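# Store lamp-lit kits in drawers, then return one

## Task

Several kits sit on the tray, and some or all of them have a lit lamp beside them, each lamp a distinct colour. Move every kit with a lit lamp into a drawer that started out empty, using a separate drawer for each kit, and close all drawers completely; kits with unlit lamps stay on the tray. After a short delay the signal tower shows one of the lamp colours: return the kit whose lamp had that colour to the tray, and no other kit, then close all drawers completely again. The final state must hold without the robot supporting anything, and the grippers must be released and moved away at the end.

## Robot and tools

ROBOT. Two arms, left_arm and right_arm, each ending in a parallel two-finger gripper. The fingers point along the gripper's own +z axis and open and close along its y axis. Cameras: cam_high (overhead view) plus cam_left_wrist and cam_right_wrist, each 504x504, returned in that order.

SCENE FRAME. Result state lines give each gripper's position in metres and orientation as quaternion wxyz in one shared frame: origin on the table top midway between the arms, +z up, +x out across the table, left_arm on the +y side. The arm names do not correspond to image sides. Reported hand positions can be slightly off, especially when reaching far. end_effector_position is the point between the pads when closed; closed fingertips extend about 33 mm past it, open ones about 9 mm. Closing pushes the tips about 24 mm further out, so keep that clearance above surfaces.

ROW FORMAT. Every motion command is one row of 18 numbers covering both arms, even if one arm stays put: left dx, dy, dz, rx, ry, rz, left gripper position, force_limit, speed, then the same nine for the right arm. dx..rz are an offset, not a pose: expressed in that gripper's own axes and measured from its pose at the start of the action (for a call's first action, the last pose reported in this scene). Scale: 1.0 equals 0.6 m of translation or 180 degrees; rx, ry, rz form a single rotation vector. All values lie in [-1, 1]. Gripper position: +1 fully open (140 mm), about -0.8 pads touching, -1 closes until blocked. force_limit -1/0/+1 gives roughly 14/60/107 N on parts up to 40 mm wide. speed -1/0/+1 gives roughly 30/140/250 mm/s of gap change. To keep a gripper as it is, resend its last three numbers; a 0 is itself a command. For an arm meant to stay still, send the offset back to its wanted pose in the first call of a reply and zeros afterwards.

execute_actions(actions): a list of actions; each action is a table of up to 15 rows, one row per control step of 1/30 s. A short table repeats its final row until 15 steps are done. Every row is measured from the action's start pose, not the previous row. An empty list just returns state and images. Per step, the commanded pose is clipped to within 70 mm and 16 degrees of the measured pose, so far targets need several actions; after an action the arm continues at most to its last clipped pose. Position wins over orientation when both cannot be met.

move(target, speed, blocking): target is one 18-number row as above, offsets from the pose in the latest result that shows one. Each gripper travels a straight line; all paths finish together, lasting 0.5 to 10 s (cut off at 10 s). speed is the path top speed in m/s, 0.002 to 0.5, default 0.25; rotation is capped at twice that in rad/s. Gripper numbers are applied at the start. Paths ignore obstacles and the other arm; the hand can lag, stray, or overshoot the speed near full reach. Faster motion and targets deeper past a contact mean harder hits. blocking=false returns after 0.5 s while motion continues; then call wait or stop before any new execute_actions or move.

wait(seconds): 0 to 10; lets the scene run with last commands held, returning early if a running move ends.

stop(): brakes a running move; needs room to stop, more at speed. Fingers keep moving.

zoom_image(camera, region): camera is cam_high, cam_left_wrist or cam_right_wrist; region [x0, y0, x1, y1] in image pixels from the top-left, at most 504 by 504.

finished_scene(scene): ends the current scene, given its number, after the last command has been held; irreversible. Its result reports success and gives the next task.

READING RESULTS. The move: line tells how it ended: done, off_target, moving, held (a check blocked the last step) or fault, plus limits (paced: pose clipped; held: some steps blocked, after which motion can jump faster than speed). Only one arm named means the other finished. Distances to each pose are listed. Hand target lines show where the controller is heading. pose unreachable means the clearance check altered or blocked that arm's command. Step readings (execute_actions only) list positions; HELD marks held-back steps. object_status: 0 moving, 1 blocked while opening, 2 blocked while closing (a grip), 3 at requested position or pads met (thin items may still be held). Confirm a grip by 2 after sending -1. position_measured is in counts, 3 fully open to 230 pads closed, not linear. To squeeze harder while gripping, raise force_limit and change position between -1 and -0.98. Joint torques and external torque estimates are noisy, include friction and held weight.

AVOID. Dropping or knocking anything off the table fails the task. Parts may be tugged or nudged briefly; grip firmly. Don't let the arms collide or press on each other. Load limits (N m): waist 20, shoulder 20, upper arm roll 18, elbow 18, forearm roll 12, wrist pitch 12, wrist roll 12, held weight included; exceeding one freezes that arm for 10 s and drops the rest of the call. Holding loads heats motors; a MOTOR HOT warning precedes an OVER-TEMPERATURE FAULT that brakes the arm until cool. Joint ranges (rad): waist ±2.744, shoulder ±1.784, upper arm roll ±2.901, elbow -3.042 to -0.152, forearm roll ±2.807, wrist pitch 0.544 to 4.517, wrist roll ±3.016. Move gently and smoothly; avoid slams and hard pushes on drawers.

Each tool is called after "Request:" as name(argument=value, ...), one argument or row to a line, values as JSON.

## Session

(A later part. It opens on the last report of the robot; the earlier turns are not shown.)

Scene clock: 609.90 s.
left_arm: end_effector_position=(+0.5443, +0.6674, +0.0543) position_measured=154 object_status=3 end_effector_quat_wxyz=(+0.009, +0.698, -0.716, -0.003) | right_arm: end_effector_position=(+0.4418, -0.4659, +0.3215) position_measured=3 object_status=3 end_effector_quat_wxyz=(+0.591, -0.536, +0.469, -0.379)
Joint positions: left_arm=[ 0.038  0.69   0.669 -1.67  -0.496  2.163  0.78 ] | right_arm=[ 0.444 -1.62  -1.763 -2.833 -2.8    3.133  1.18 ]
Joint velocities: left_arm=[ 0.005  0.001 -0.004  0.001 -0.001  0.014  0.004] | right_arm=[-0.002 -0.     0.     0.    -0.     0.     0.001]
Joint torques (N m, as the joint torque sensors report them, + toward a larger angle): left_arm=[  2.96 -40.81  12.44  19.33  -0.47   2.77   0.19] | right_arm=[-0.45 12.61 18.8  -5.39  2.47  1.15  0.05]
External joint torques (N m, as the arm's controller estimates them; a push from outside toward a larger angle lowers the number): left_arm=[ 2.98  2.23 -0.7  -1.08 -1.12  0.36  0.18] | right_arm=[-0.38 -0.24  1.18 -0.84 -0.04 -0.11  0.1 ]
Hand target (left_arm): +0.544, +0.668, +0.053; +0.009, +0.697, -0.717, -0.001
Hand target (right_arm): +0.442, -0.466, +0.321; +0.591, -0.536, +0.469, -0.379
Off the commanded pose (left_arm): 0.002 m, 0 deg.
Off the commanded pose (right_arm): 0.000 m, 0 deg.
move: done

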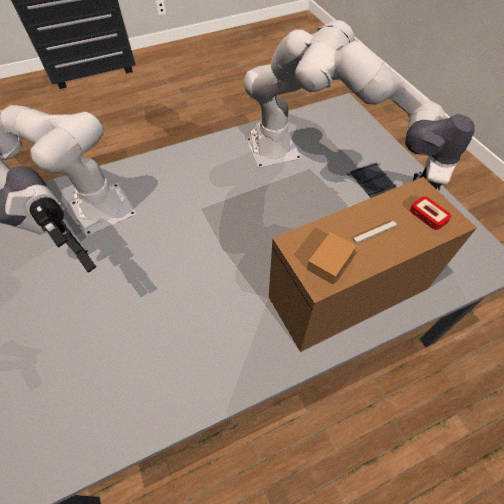

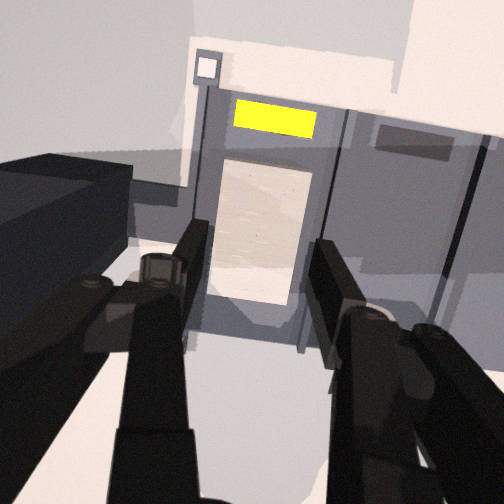

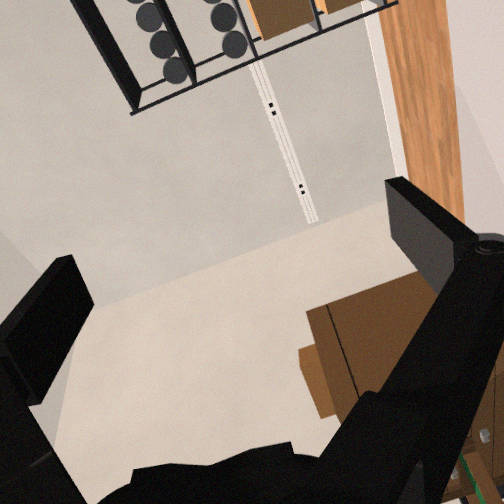

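Request:
move(
  target=[0,0,0.015,0,0,0,-0.27,0.3,-0.8,0,0,0,0,0,0,1,0,0],
  speed=0.02,
)

Request:
move(
  target=[0,0,0,0,0,0,-1,0.3,-0.8,0,0,0,0,0,0,1,0,0],
)

Request:
move(
  target=[0,0.05,-0.26,0,0,0,-1,0.3,-0.8,0,0,0,0,0,0,1,0,0],
)

Request:
move(
  target=[0.19,0.05,-0.03,0.04,0,-0.01,-1,0.3,-0.8,0,0,0,0,0,0,1,0,0],
)

Scene clock: 612.73 s.
left_arm: end_effector_position=(+0.5447, +0.6666, +0.0470) position_measured=163 object_status=3 end_effector_quat_wxyz=(+0.010, +0.697, -0.717, -0.004) | right_arm: end_effector_position=(+0.4418, -0.4659, +0.3215) position_measured=3 object_status=3 end_effector_quat_wxyz=(+0.591, -0.536, +0.469, -0.379)
Joint positions: left_arm=[ 0.041  0.702  0.662 -1.67  -0.5    2.173  0.781] | right_arm=[ 0.444 -1.62  -1.763 -2.833 -2.8    3.133  1.18 ]
Joint velocities: left_arm=[ 0.003 -0.    -0.003  0.    -0.001  0.006 -0.001] | right_arm=[ 0.     0.     0.001  0.001 -0.001 -0.     0.001]
Joint torques (N m, as the joint torque sensors report them, + toward a larger angle): left_arm=[  2.39 -40.92  12.14  18.15  -0.54   2.93   0.21] | right_arm=[-0.65 12.55 18.75 -5.41  2.46  1.14  0.04]
External joint torques (N m, as the arm's controller estimates them; a push from outside toward a larger angle lowers the number): left_arm=[ 2.33  2.45 -1.13 -2.16 -1.19  0.52  0.21] | right_arm=[-0.65 -0.29  1.1  -0.85 -0.06 -0.12  0.09]
Hand target (left_arm): +0.544, +0.667, +0.045; +0.009, +0.698, -0.716, -0.003
Hand target (right_arm): +0.442, -0.466, +0.321; +0.591, -0.536, +0.469, -0.379
Off the commanded pose (left_arm): 0.002 m, 0 deg.
Off the commanded pose (right_arm): 0.000 m, 0 deg.
move: done

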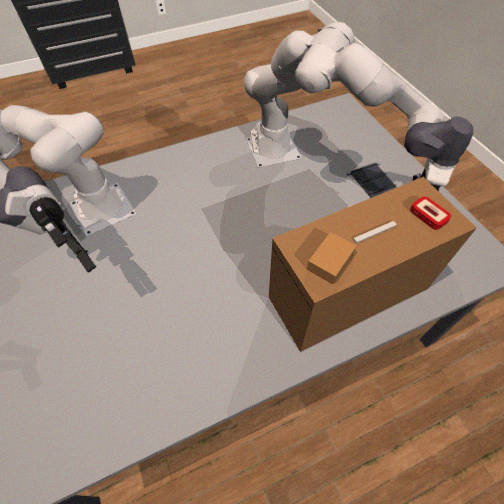

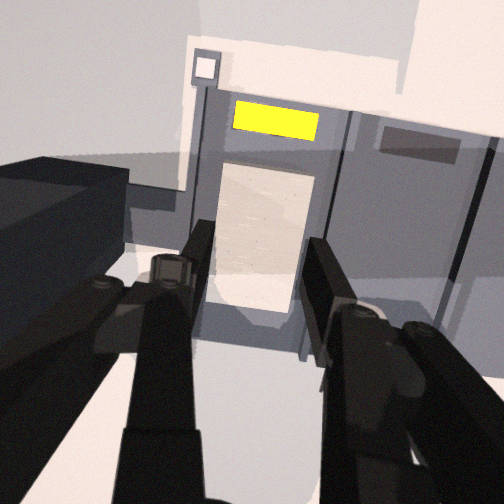

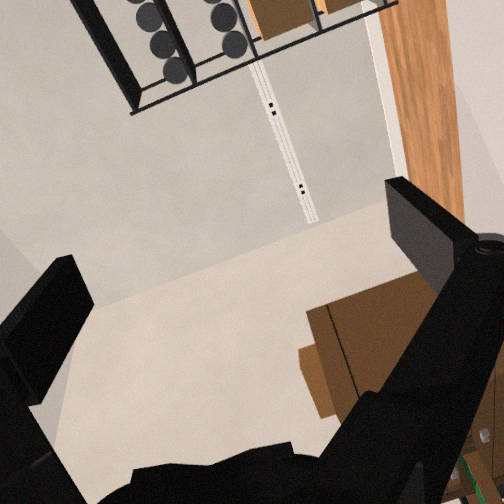

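Scene clock: 613.77 s.
left_arm: end_effector_position=(+0.5455, +0.6667, +0.0481) position_measured=234 object_status=0 end_effector_quat_wxyz=(+0.009, +0.697, -0.717, -0.003) | right_arm: end_effector_position=(+0.4418, -0.4659, +0.3215) position_measured=3 object_status=3 end_effector_quat_wxyz=(+0.591, -0.536, +0.469, -0.379)
Joint positions: left_arm=[ 0.041  0.7    0.662 -1.67  -0.5    2.174  0.781] | right_arm=[ 0.444 -1.62  -1.763 -2.833 -2.8    3.133  1.18 ]
Joint velocities: left_arm=[-0.    -0.001 -0.    -0.     0.    -0.     0.001] | right_arm=[-0.001  0.     0.001  0.     0.    -0.     0.   ]
Joint torques (N m, as the joint torque sensors report them, + toward a larger angle): left_arm=[  0.68 -40.36  13.06  19.78   0.66   2.23   0.11] | right_arm=[-0.39 12.33 18.86 -5.55  2.46  1.15  0.07]
External joint torques (N m, as the arm's controller estimates them; a push from outside toward a larger angle lowers the number): left_arm=[ 0.59  2.86 -0.14 -0.45  0.01 -0.17  0.11] | right_arm=[-0.35 -0.55  1.19 -1.   -0.05 -0.1   0.13]
Hand target (left_arm): +0.545, +0.667, +0.047; +0.010, +0.697, -0.717, -0.004
Hand target (right_arm): +0.442, -0.466, +0.321; +0.591, -0.536, +0.469, -0.379
Off the commanded pose (left_arm): 0.001 m, 0 deg.
Off the commanded pose (right_arm): 0.000 m, 0 deg.
move: done

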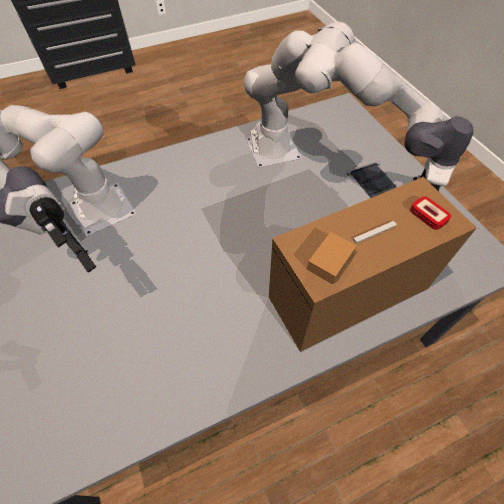

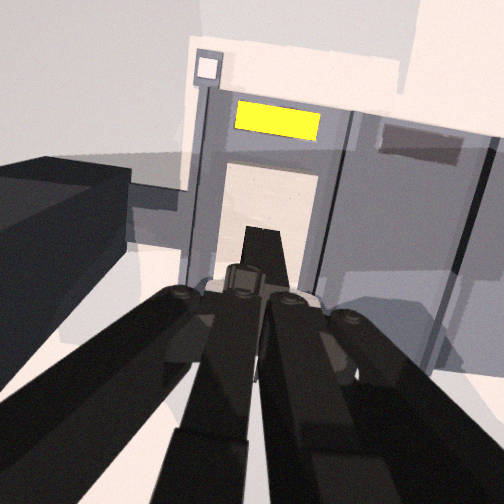

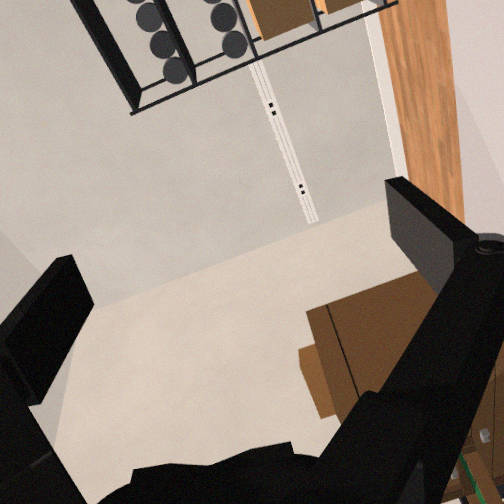

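Scene clock: 615.10 s.
left_arm: end_effector_position=(+0.5174, +0.6710, +0.2069) position_measured=234 object_status=3 end_effector_quat_wxyz=(+0.004, +0.696, -0.718, -0.004) | right_arm: end_effector_position=(+0.4418, -0.4659, +0.3215) position_measured=3 object_status=3 end_effector_quat_wxyz=(+0.591, -0.536, +0.469, -0.379)
Joint positions: left_arm=[-0.056  0.437  0.802 -1.654 -0.326  1.939  0.717] | right_arm=[ 0.444 -1.62  -1.763 -2.833 -2.8    3.133  1.18 ]
Joint velocities: left_arm=[-0.001  0.001  0.002  0.001  0.001 -0.011 -0.012] | right_arm=[ 0.001 -0.    -0.001  0.001 -0.    -0.001  0.001]
Joint torques (N m, as the joint torque sensors report them, + toward a larger angle): left_arm=[ -1.34 -33.02  10.38  23.23   1.55   2.08  -0.09] | right_arm=[-0.59 12.46 18.68 -5.38  2.46  1.13  0.04]
External joint torques (N m, as the arm's controller estimates them; a push from outside toward a larger angle lowers the number): left_arm=[-1.22  2.62  0.54  0.24  0.81 -0.36 -0.09] | right_arm=[-0.55 -0.4   1.05 -0.82 -0.05 -0.12  0.1 ]
Hand target (left_arm): +0.516, +0.671, +0.206; +0.006, +0.698, -0.716, -0.007
Hand target (right_arm): +0.442, -0.466, +0.321; +0.591, -0.536, +0.469, -0.379
Off the commanded pose (left_arm): 0.003 m, 1 deg.
Off the commanded pose (right_arm): 0.000 m, 0 deg.
move: done

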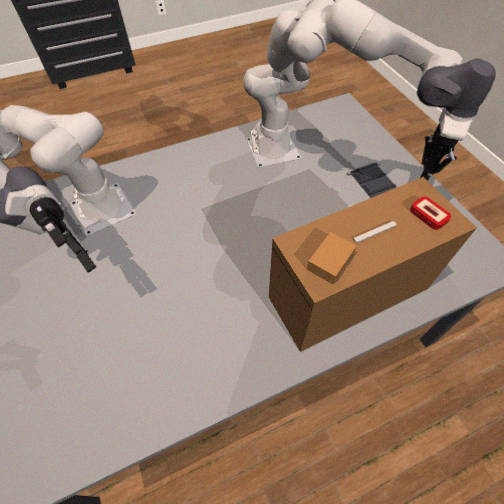

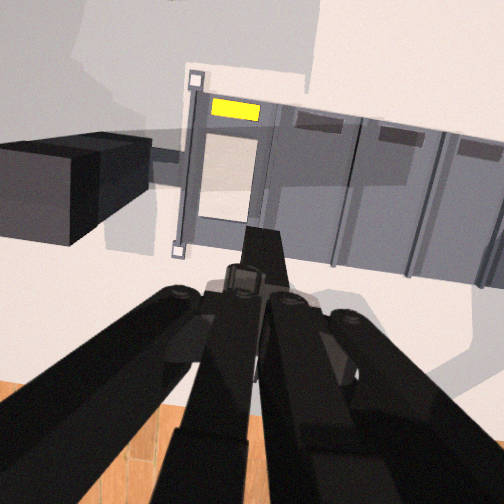

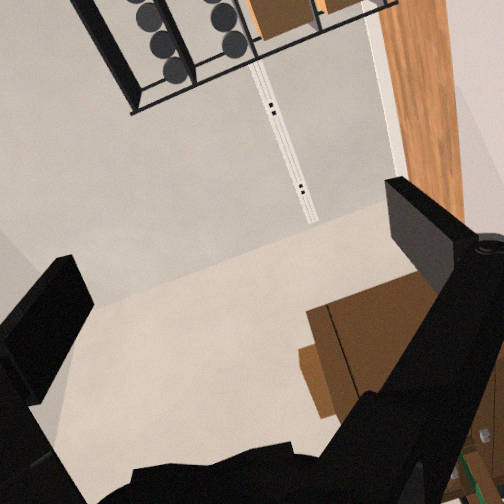

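Scene clock: 616.70 s.
left_arm: end_effector_position=(+0.4855, +0.5604, +0.2294) position_measured=234 object_status=3 end_effector_quat_wxyz=(-0.044, +0.703, -0.709, +0.041) | right_arm: end_effector_position=(+0.4418, -0.4659, +0.3215) position_measured=3 object_status=3 end_effector_quat_wxyz=(+0.591, -0.536, +0.469, -0.379)
Joint positions: left_arm=[-0.334 -0.036  0.821 -2.104 -0.014  2.194  0.37 ] | right_arm=[ 0.444 -1.62  -1.763 -2.833 -2.8    3.133  1.18 ]
Joint velocities: left_arm=[-0.001 -0.001  0.001 -0.001  0.003  0.004 -0.033] | right_arm=[ 0.002  0.001  0.001  0.001 -0.001 -0.001 -0.   ]
Joint torques (N m, as the joint torque sensors report them, + toward a larger angle): left_arm=[  0.85 -20.29  -2.35  21.9    1.59   3.03  -0.07] | right_arm=[-0.41 12.52 18.52 -5.5   2.44  1.17  0.03]
External joint torques (N m, as the arm's controller estimates them; a push from outside toward a larger angle lowers the number): left_arm=[ 0.94 -0.4  -1.42 -2.15  0.92  0.29 -0.07] | right_arm=[-0.47 -0.36  0.88 -0.89 -0.07 -0.09  0.09]
Hand target (left_arm): +0.486, +0.560, +0.229; -0.045, +0.706, -0.705, +0.040
Hand target (right_arm): +0.442, -0.466, +0.321; +0.591, -0.536, +0.469, -0.379
Off the commanded pose (left_arm): 0.005 m, 1 deg.
Off the commanded pose (right_arm): 0.000 m, 0 deg.
move: off_target (left_arm)

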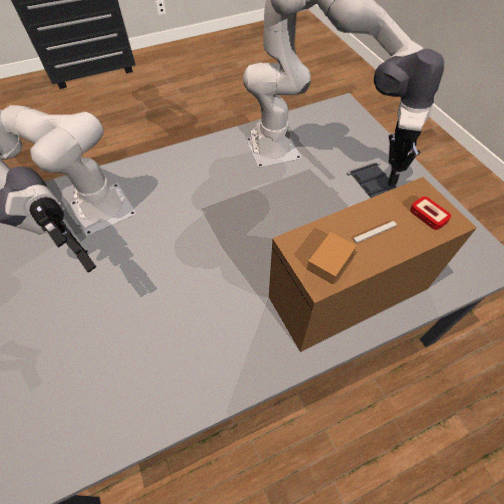

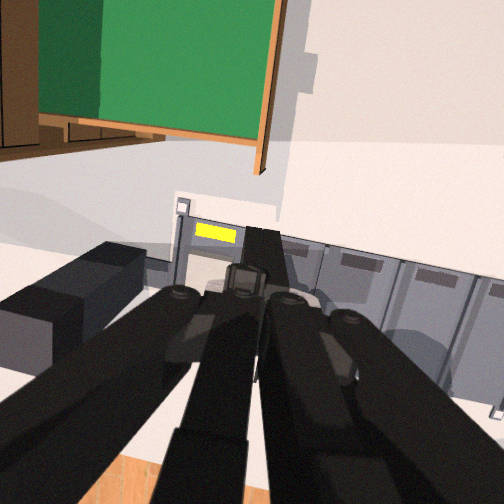

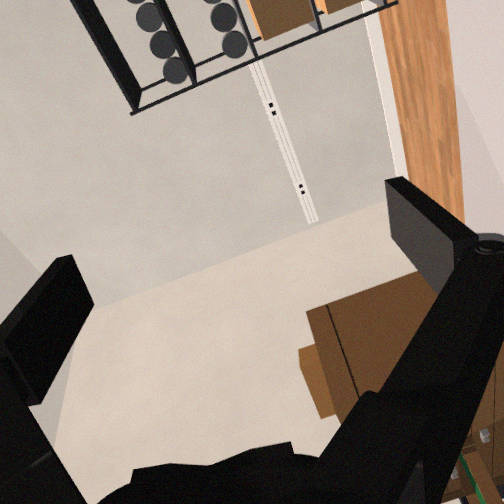

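Request:
move(
  target=[-0.178,-0.07,0.26,-0.04,0,0.006,-0.23,0.3,0,0,0,0,0,0,0,1,0,0],
)

Scene clock: 619.57 s.
left_arm: end_effector_position=(+0.5475, +0.6606, +0.0733) position_measured=158 object_status=3 end_effector_quat_wxyz=(+0.006, +0.701, -0.713, +0.000) | right_arm: end_effector_position=(+0.4418, -0.4659, +0.3215) position_measured=3 object_status=3 end_effector_quat_wxyz=(+0.591, -0.536, +0.469, -0.379)
Joint positions: left_arm=[ 0.07   0.629  0.614 -1.682 -0.426  2.162  0.723] | right_arm=[ 0.444 -1.62  -1.763 -2.833 -2.8    3.133  1.18 ]
Joint velocities: left_arm=[-0.001 -0.001 -0.     0.002  0.001 -0.008  0.027] | right_arm=[ 0.001 -0.001  0.     0.     0.    -0.    -0.001]
Joint torques (N m, as the joint torque sensors report them, + toward a larger angle): left_arm=[  1.59 -42.44   9.57  23.7    1.56   1.99   0.29] | right_arm=[-0.5  12.48 18.92 -5.46  2.45  1.14  0.05]
External joint torques (N m, as the arm's controller estimates them; a push from outside toward a larger angle lowers the number): left_arm=[ 1.79  0.7  -1.69  2.31  0.91 -0.46  0.29] | right_arm=[-0.52 -0.37  1.28 -0.85 -0.06 -0.12  0.11]
Hand target (left_arm): +0.547, +0.661, +0.074; +0.007, +0.696, -0.718, -0.000
Hand target (right_arm): +0.442, -0.466, +0.321; +0.591, -0.536, +0.469, -0.379
Off the commanded pose (left_arm): 0.010 m, 1 deg.
Off the commanded pose (right_arm): 0.000 m, 0 deg.
move: off_target (left_arm)

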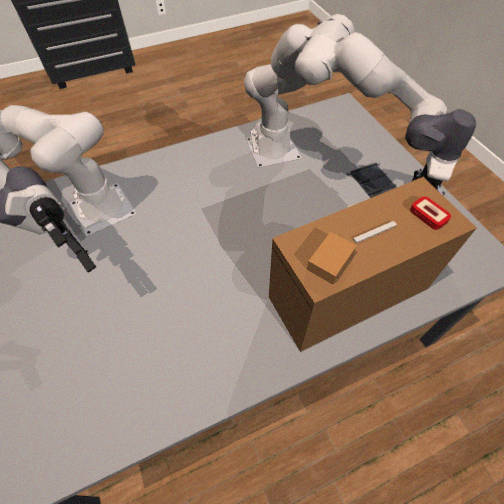

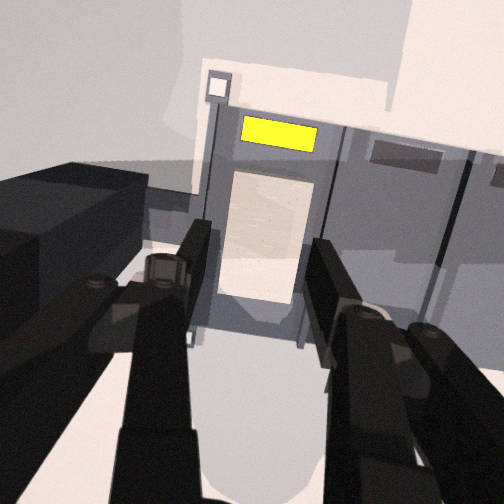

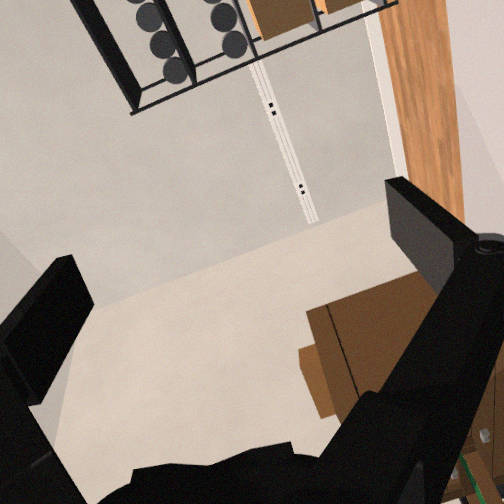

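Request:
move(
  target=[-0.01,0.006,0.028,0,0,0.006,-0.23,0.3,0,0,0,0,0,0,0,1,0,0],
  speed=0.03,
)

Request:
move(
  target=[0,0,0.026,0,0,0,-0.23,0.3,0,0,0,0,0,0,0,1,0,0],
  speed=0.02,
)

Scene clock: 622.70 s.
left_arm: end_effector_position=(+0.5441, +0.6658, +0.0578) position_measured=158 object_status=3 end_effector_quat_wxyz=(+0.007, +0.696, -0.718, -0.000) | right_arm: end_effector_position=(+0.4418, -0.4659, +0.3215) position_measured=3 object_status=3 end_effector_quat_wxyz=(+0.591, -0.536, +0.469, -0.379)
Joint positions: left_arm=[ 0.091  0.649  0.597 -1.688 -0.434  2.188  0.751] | right_arm=[ 0.444 -1.62  -1.763 -2.833 -2.8    3.133  1.18 ]
Joint velocities: left_arm=[ 0.005 -0.    -0.008 -0.     0.001  0.012  0.013] | right_arm=[ 0.001 -0.001 -0.001 -0.     0.     0.001  0.001]
Joint torques (N m, as the joint torque sensors report them, + toward a larger angle): left_arm=[  1.63 -41.3    9.54  18.75  -0.26   2.86   0.22] | right_arm=[-0.43 12.68 19.12 -5.52  2.48  1.14  0.04]
External joint torques (N m, as the arm's controller estimates them; a push from outside toward a larger angle lowers the number): left_arm=[ 1.7   2.06 -1.81 -2.18 -0.9   0.44  0.22] | right_arm=[-0.39 -0.17  1.48 -0.94 -0.04 -0.12  0.1 ]
Hand target (left_arm): +0.544, +0.666, +0.056; +0.006, +0.695, -0.719, +0.001
Hand target (right_arm): +0.442, -0.466, +0.321; +0.591, -0.536, +0.469, -0.379
Off the commanded pose (left_arm): 0.002 m, 0 deg.
Off the commanded pose (right_arm): 0.000 m, 0 deg.
move: done

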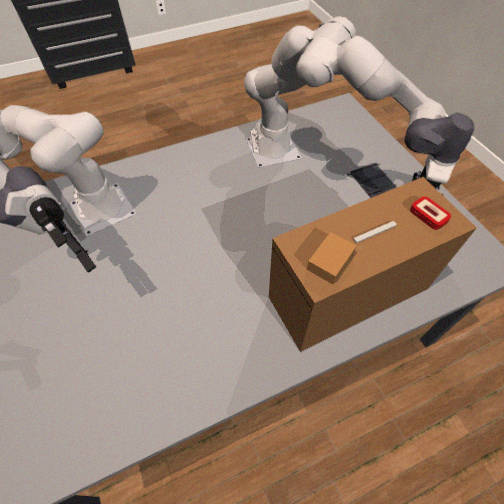

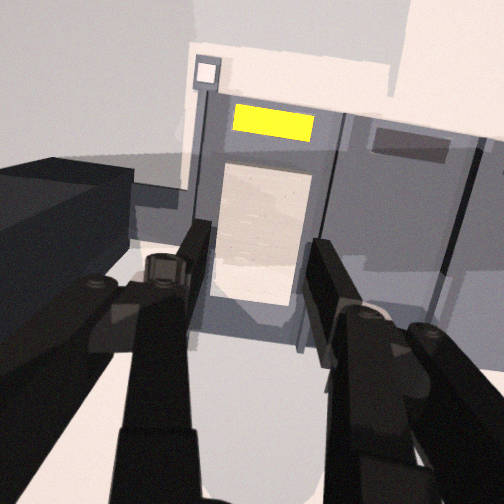

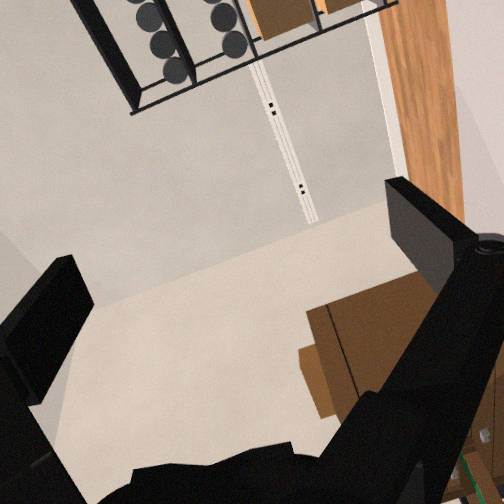

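Scene clock: 623.73 s.
left_arm: end_effector_position=(+0.5445, +0.6649, +0.0438) position_measured=158 object_status=3 end_effector_quat_wxyz=(+0.007, +0.696, -0.718, -0.001) | right_arm: end_effector_position=(+0.4418, -0.4659, +0.3215) position_measured=3 object_status=3 end_effector_quat_wxyz=(+0.591, -0.536, +0.469, -0.379)
Joint positions: left_arm=[ 0.098  0.67   0.583 -1.69  -0.443  2.21   0.754] | right_arm=[ 0.444 -1.62  -1.763 -2.833 -2.8    3.133  1.18 ]
Joint velocities: left_arm=[ 0.005 -0.001 -0.001 -0.     0.     0.009  0.003] | right_arm=[-0.    -0.002  0.    -0.    -0.001 -0.001  0.   ]
Joint torques (N m, as the joint torque sensors report them, + toward a larger angle): left_arm=[  1.89 -41.19  10.22  19.18  -0.44   2.76   0.38] | right_arm=[-0.56 12.34 18.92 -5.59  2.46  1.12  0.06]
External joint torques (N m, as the arm's controller estimates them; a push from outside toward a larger angle lowers the number): left_arm=[ 1.67  2.82 -1.5  -1.52 -1.07  0.33  0.38] | right_arm=[-0.56 -0.47  1.26 -0.96 -0.06 -0.14  0.12]
Hand target (left_arm): +0.544, +0.665, +0.042; +0.007, +0.696, -0.718, -0.000
Hand target (right_arm): +0.442, -0.466, +0.321; +0.591, -0.536, +0.469, -0.379
Off the commanded pose (left_arm): 0.002 m, 0 deg.
Off the commanded pose (right_arm): 0.000 m, 0 deg.
move: done

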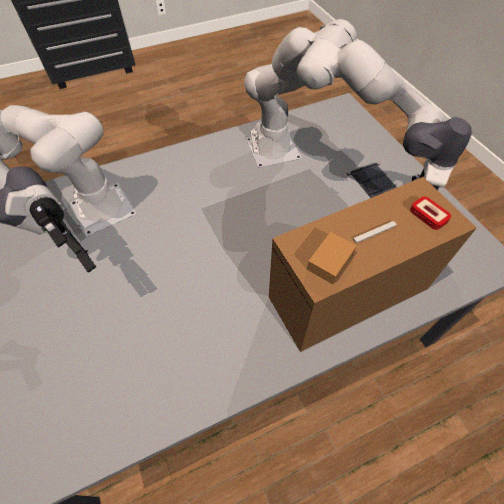

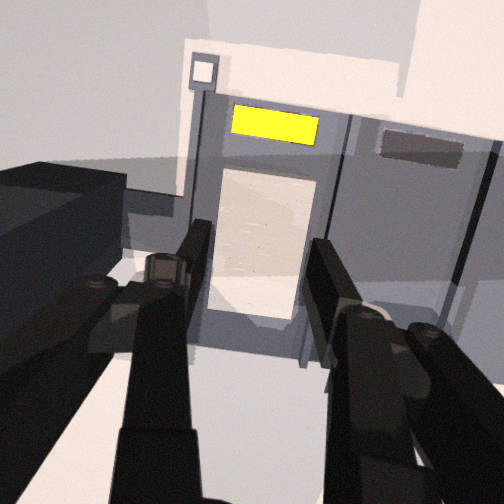

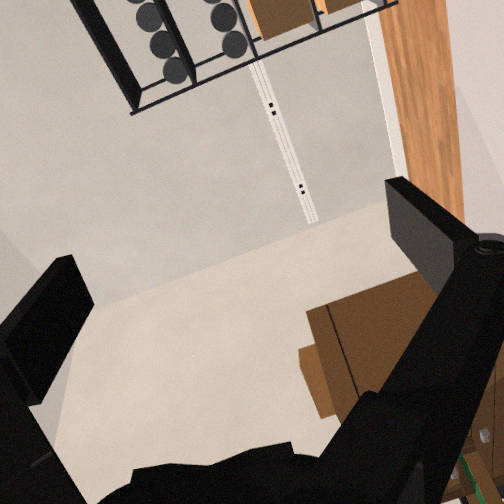

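Request:
move(
  target=[0,0,0.003,0,0,0,-1,0.3,-0.8,0,0,0,0,0,0,1,0,0],
  speed=0.02,
)

Request:
move(
  target=[0,0.05,-0.26,0,0,0,-1,0.3,-0.8,0,0,0,0,0,0,1,0,0],
)

Request:
move(
  target=[0.19,0.0,-0.03,0.05,0,-0.015,-1,0.3,-0.8,0,0,0,0,0,0,1,0,0],
)

Scene clock: 625.97 s.
left_arm: end_effector_position=(+0.5450, +0.6652, +0.0443) position_measured=178 object_status=2 end_effector_quat_wxyz=(+0.006, +0.696, -0.718, -0.001) | right_arm: end_effector_position=(+0.4418, -0.4659, +0.3215) position_measured=3 object_status=3 end_effector_quat_wxyz=(+0.591, -0.536, +0.469, -0.379)
Joint positions: left_arm=[ 0.098  0.67   0.583 -1.69  -0.443  2.211  0.755] | right_arm=[ 0.444 -1.62  -1.763 -2.833 -2.8    3.133  1.18 ]
Joint velocities: left_arm=[-0.    -0.     0.001  0.     0.001  0.    -0.001] | right_arm=[ 0.     0.001  0.    -0.001 -0.     0.001  0.001]
Joint torques (N m, as the joint torque sensors report them, + toward a larger angle): left_arm=[  1.16 -40.45  11.11  19.93   0.24   2.61   0.18] | right_arm=[-0.48 12.45 18.94 -5.38  2.47  1.14  0.04]
External joint torques (N m, as the arm's controller estimates them; a push from outside toward a larger angle lowers the number): left_arm=[ 1.07  3.43 -0.45 -0.77 -0.39  0.18  0.18] | right_arm=[-0.53 -0.42  1.28 -0.69 -0.04 -0.14  0.1 ]
Hand target (left_arm): +0.545, +0.665, +0.042; +0.007, +0.696, -0.718, -0.001
Hand target (right_arm): +0.442, -0.466, +0.321; +0.591, -0.536, +0.469, -0.379
Off the commanded pose (left_arm): 0.002 m, 0 deg.
Off the commanded pose (right_arm): 0.000 m, 0 deg.
move: done

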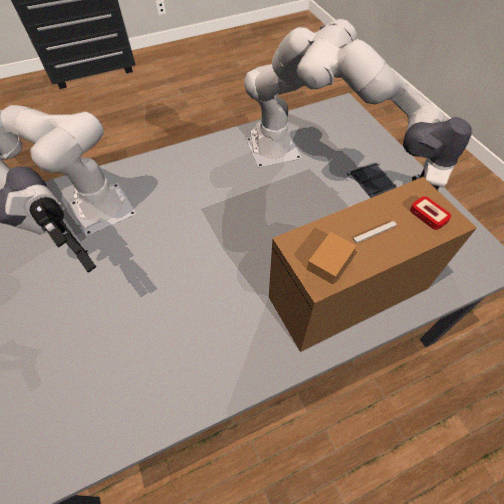

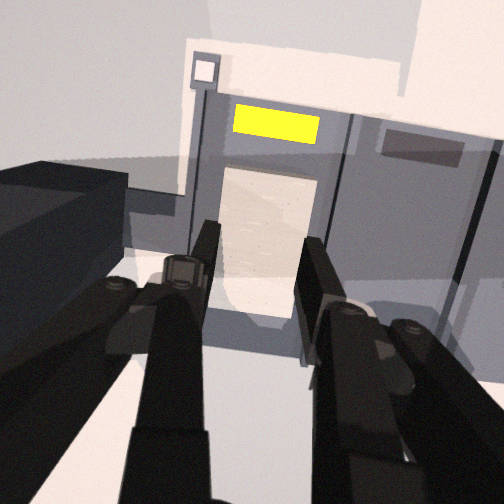

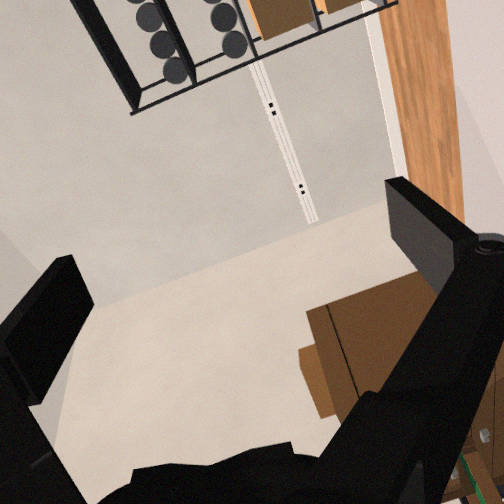

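Scene clock: 627.30 s.
left_arm: end_effector_position=(+0.5156, +0.6694, +0.2023) position_measured=178 object_status=2 end_effector_quat_wxyz=(+0.002, +0.695, -0.719, -0.002) | right_arm: end_effector_position=(+0.4418, -0.4659, +0.3215) position_measured=3 object_status=3 end_effector_quat_wxyz=(+0.591, -0.536, +0.469, -0.379)
Joint positions: left_arm=[ 0.013  0.398  0.707 -1.682 -0.274  1.972  0.691] | right_arm=[ 0.444 -1.62  -1.763 -2.833 -2.8    3.133  1.18 ]
Joint velocities: left_arm=[-0.001  0.    -0.001  0.     0.002 -0.011 -0.011] | right_arm=[-0.001 -0.001 -0.     0.     0.001 -0.001 -0.001]
Joint torques (N m, as the joint torque sensors report them, + toward a larger angle): left_arm=[ -0.86 -34.58   8.94  23.18   1.69   2.25  -0.08] | right_arm=[-0.2  12.54 18.65 -5.4   2.46  1.17  0.06]
External joint torques (N m, as the arm's controller estimates them; a push from outside toward a larger angle lowers the number): left_arm=[-0.78  1.77  0.73 -0.07  0.96 -0.19 -0.08] | right_arm=[-0.15 -0.29  0.99 -0.84 -0.05 -0.09  0.12]
Hand target (left_arm): +0.514, +0.669, +0.202; +0.004, +0.697, -0.717, -0.004
Hand target (right_arm): +0.442, -0.466, +0.321; +0.591, -0.536, +0.469, -0.379
Off the commanded pose (left_arm): 0.003 m, 0 deg.
Off the commanded pose (right_arm): 0.000 m, 0 deg.
move: done

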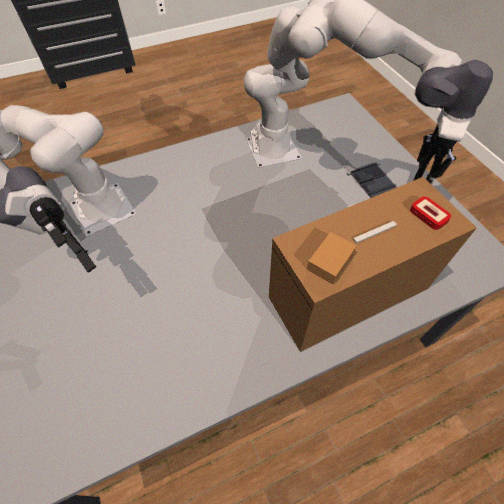

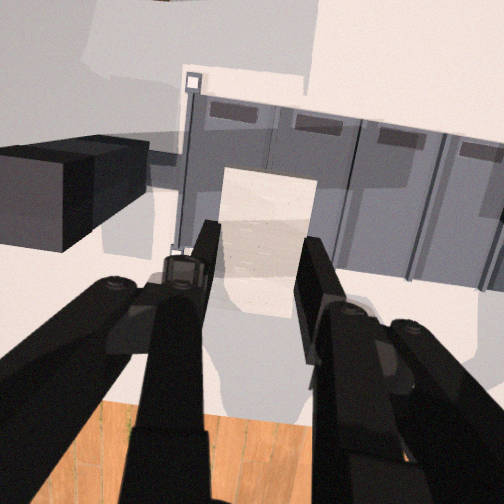

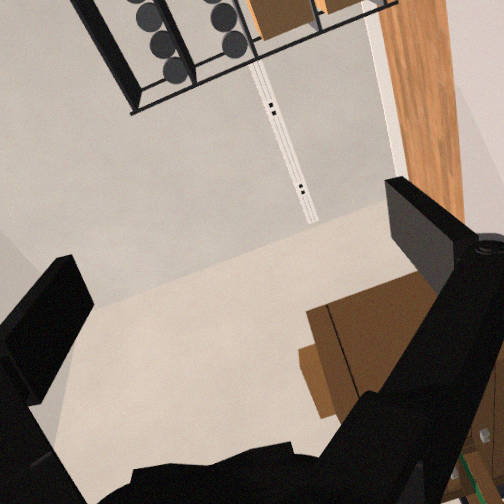

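Scene clock: 628.80 s.
left_arm: end_effector_position=(+0.5120, +0.5579, +0.2229) position_measured=178 object_status=2 end_effector_quat_wxyz=(-0.054, +0.707, -0.703, +0.054) | right_arm: end_effector_position=(+0.4418, -0.4659, +0.3215) position_measured=3 object_status=3 end_effector_quat_wxyz=(+0.591, -0.536, +0.469, -0.379)
Joint positions: left_arm=[-0.228  0.039  0.713 -2.066 -0.098  2.238  0.399] | right_arm=[ 0.444 -1.62  -1.763 -2.833 -2.8    3.133  1.18 ]
Joint velocities: left_arm=[ 0.    -0.     0.    -0.002  0.003  0.005 -0.03 ] | right_arm=[-0.001 -0.001 -0.    -0.     0.001  0.001  0.001]
Joint torques (N m, as the joint torque sensors report them, + toward a larger angle): left_arm=[ -0.65 -25.68  -0.38  21.94   1.6    3.27  -0.04] | right_arm=[-0.41 12.54 18.72 -5.46  2.45  1.16  0.05]
External joint torques (N m, as the arm's controller estimates them; a push from outside toward a larger angle lowers the number): left_arm=[-0.68 -1.01 -1.25 -2.    0.94  0.49 -0.04] | right_arm=[-0.42 -0.29  1.08 -0.85 -0.06 -0.1   0.11]
Hand target (left_arm): +0.513, +0.557, +0.224; -0.056, +0.709, -0.701, +0.054
Hand target (right_arm): +0.442, -0.466, +0.321; +0.591, -0.536, +0.469, -0.379
Off the commanded pose (left_arm): 0.003 m, 1 deg.
Off the commanded pose (right_arm): 0.000 m, 0 deg.
move: done

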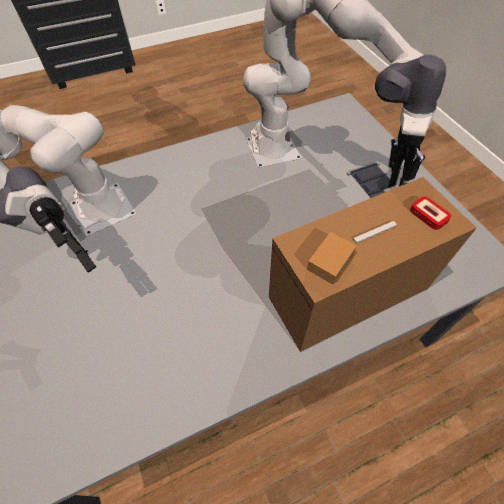

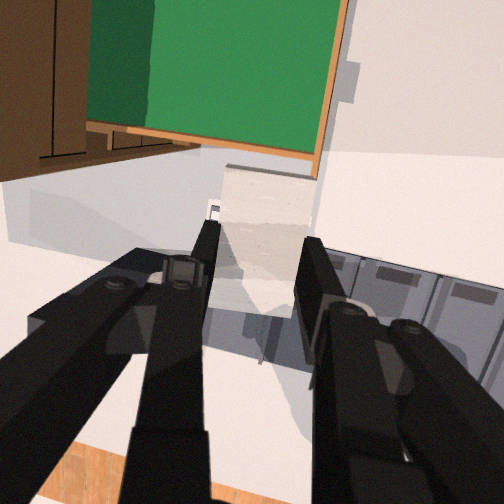

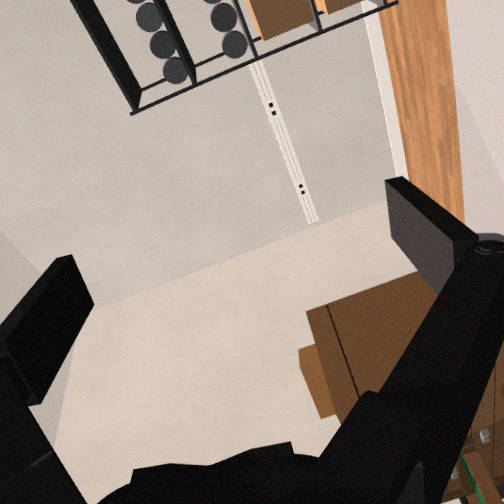

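Request:
execute_actions(
  actions=[],
)

Scene clock: 638.53 s.
left_arm: end_effector_position=(+0.5121, +0.5580, +0.2229) position_measured=178 object_status=2 end_effector_quat_wxyz=(-0.054, +0.710, -0.700, +0.054) | right_arm: end_effector_position=(+0.4418, -0.4659, +0.3215) position_measured=3 object_status=3 end_effector_quat_wxyz=(+0.591, -0.536, +0.469, -0.379)
Joint positions: left_arm=[-0.228  0.039  0.713 -2.067 -0.097  2.239  0.39 ] | right_arm=[ 0.444 -1.62  -1.763 -2.833 -2.8    3.133  1.18 ]
Joint velocities: left_arm=[-0.002 -0.    -0.    -0.001 -0.001 -0.001 -0.   ] | right_arm=[-0.001 -0.    -0.    -0.001 -0.002  0.     0.   ]
Joint torques (N m, as the joint torque sensors report them, + toward a larger angle): left_arm=[ -1.37 -25.6   -1.16  22.41   1.67   3.28  -0.11] | right_arm=[-0.47 12.4  18.73 -5.42  2.49  1.15  0.04]
External joint torques (N m, as the arm's controller estimates them; a push from outside toward a larger angle lowers the number): left_arm=[-1.25 -0.93 -1.87 -1.59  1.01  0.49 -0.1 ] | right_arm=[-0.42 -0.45  1.1  -0.83 -0.02 -0.11  0.1 ]
Hand target (left_arm): +0.513, +0.557, +0.224; -0.056, +0.709, -0.701, +0.054
Hand target (right_arm): +0.442, -0.466, +0.321; +0.591, -0.536, +0.469, -0.379
Off the commanded pose (left_arm): 0.004 m, 0 deg.
Off the commanded pose (right_arm): 0.000 m, 0 deg.

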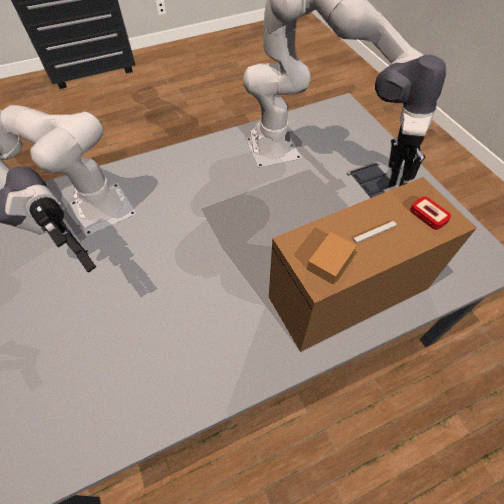

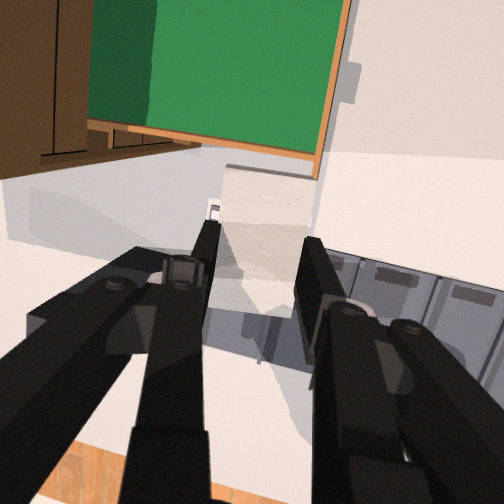

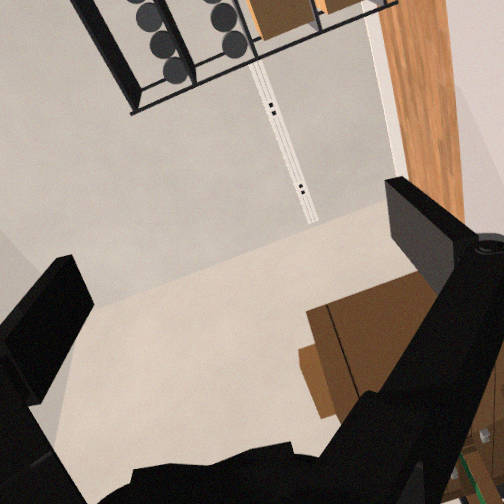

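Request:
move(
  target=[0,0,-0.03,0,0,0,-1,0.3,-0.8,0,0,0,0,0,0,1,0,0],
  speed=0.08,
)

Request:
move(
  target=[0.185,-0.07,0.008,0,0,0,-1,0.3,-0.8,0,0,0,0,0,0,1,0,0],
  speed=0.08,
)

Scene clock: 642.67 s.
left_arm: end_effector_position=(+0.5089, +0.5592, +0.2390) position_measured=178 object_status=2 end_effector_quat_wxyz=(-0.055, +0.709, -0.700, +0.055) | right_arm: end_effector_position=(+0.4418, -0.4659, +0.3215) position_measured=3 object_status=3 end_effector_quat_wxyz=(+0.591, -0.536, +0.469, -0.379)
Joint positions: left_arm=[-0.228  0.009  0.713 -2.052 -0.072  2.203  0.377] | right_arm=[ 0.444 -1.62  -1.763 -2.833 -2.8    3.133  1.18 ]
Joint velocities: left_arm=[ 0.     0.     0.001  0.001  0.005 -0.014 -0.012] | right_arm=[-0.    -0.001  0.     0.001  0.001 -0.001  0.001]
Joint torques (N m, as the joint torque sensors report them, + toward a larger angle): left_arm=[ -0.92 -24.91  -1.46  24.58   1.68   2.3   -0.06] | right_arm=[-0.49 12.3  18.87 -5.7   2.48  1.16  0.06]
External joint torques (N m, as the arm's controller estimates them; a push from outside toward a larger angle lowers the number): left_arm=[-1.04 -0.91 -1.77  0.31  1.01 -0.51 -0.05] | right_arm=[-0.43 -0.53  1.25 -1.15 -0.03 -0.1   0.12]
Hand target (left_arm): +0.509, +0.559, +0.241; -0.055, +0.710, -0.700, +0.054
Hand target (right_arm): +0.442, -0.466, +0.321; +0.591, -0.536, +0.469, -0.379
Off the commanded pose (left_arm): 0.002 m, 0 deg.
Off the commanded pose (right_arm): 0.000 m, 0 deg.
move: done

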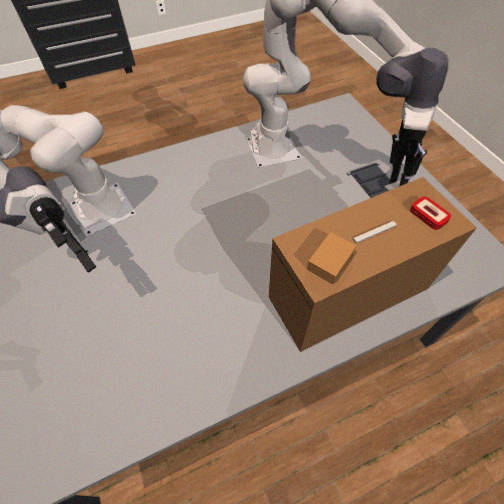

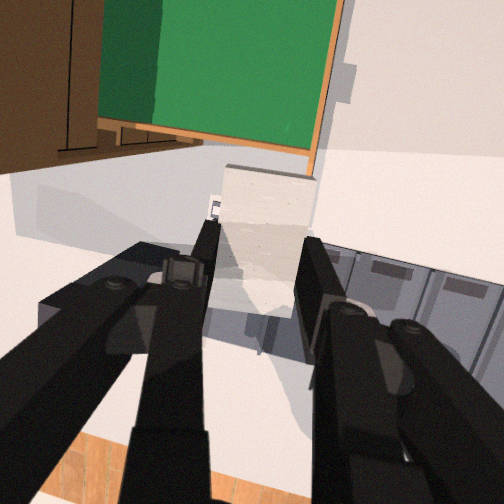

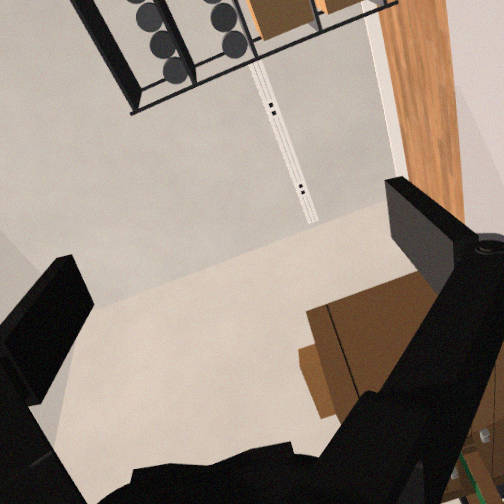

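Scene clock: 644.63 s.
left_arm: end_effector_position=(+0.5522, +0.4495, +0.2417) position_measured=178 object_status=2 end_effector_quat_wxyz=(-0.056, +0.706, -0.704, +0.055) | right_arm: end_effector_position=(+0.4418, -0.4659, +0.3215) position_measured=3 object_status=3 end_effector_quat_wxyz=(+0.591, -0.536, +0.469, -0.379)
Joint positions: left_arm=[-0.327  0.058  0.614 -1.998 -0.069  2.2    0.183] | right_arm=[ 0.444 -1.62  -1.763 -2.833 -2.8    3.133  1.18 ]
Joint velocities: left_arm=[-0.002 -0.001  0.001 -0.     0.    -0.001 -0.029] | right_arm=[-0.    -0.001  0.001 -0.001  0.001 -0.    -0.   ]
Joint torques (N m, as the joint torque sensors report them, + toward a larger angle): left_arm=[ -0.83 -26.7   -0.87  26.37   0.62   2.51  -0.05] | right_arm=[-0.45 12.54 18.7  -5.43  2.44  1.16  0.03]
External joint torques (N m, as the arm's controller estimates them; a push from outside toward a larger angle lowers the number): left_arm=[-0.8   0.91 -1.95  2.09 -0.07 -0.32 -0.05] | right_arm=[-0.52 -0.28  1.04 -0.74 -0.07 -0.11  0.09]
Hand target (left_arm): +0.553, +0.448, +0.243; -0.056, +0.709, -0.700, +0.055
Hand target (right_arm): +0.442, -0.466, +0.321; +0.591, -0.536, +0.469, -0.379
Off the commanded pose (left_arm): 0.001 m, 1 deg.
Off the commanded pose (right_arm): 0.000 m, 0 deg.
move: done

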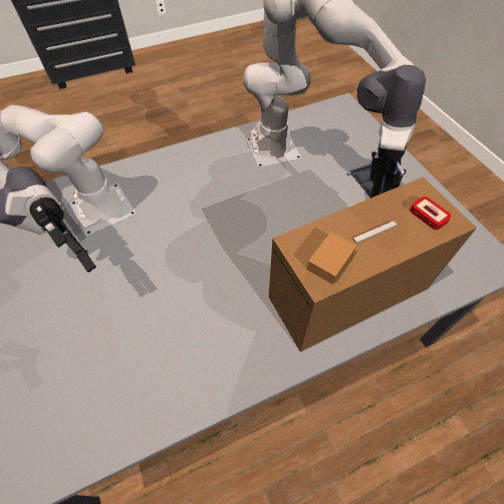

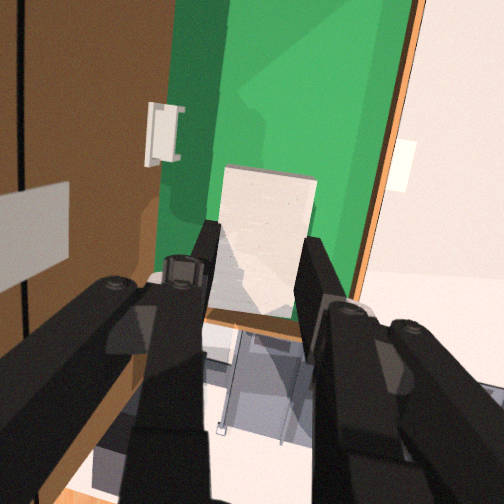

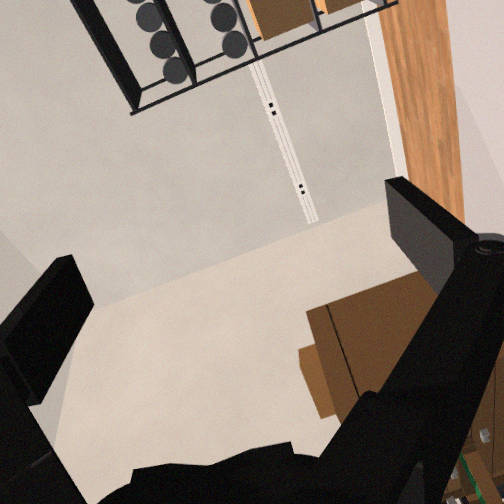

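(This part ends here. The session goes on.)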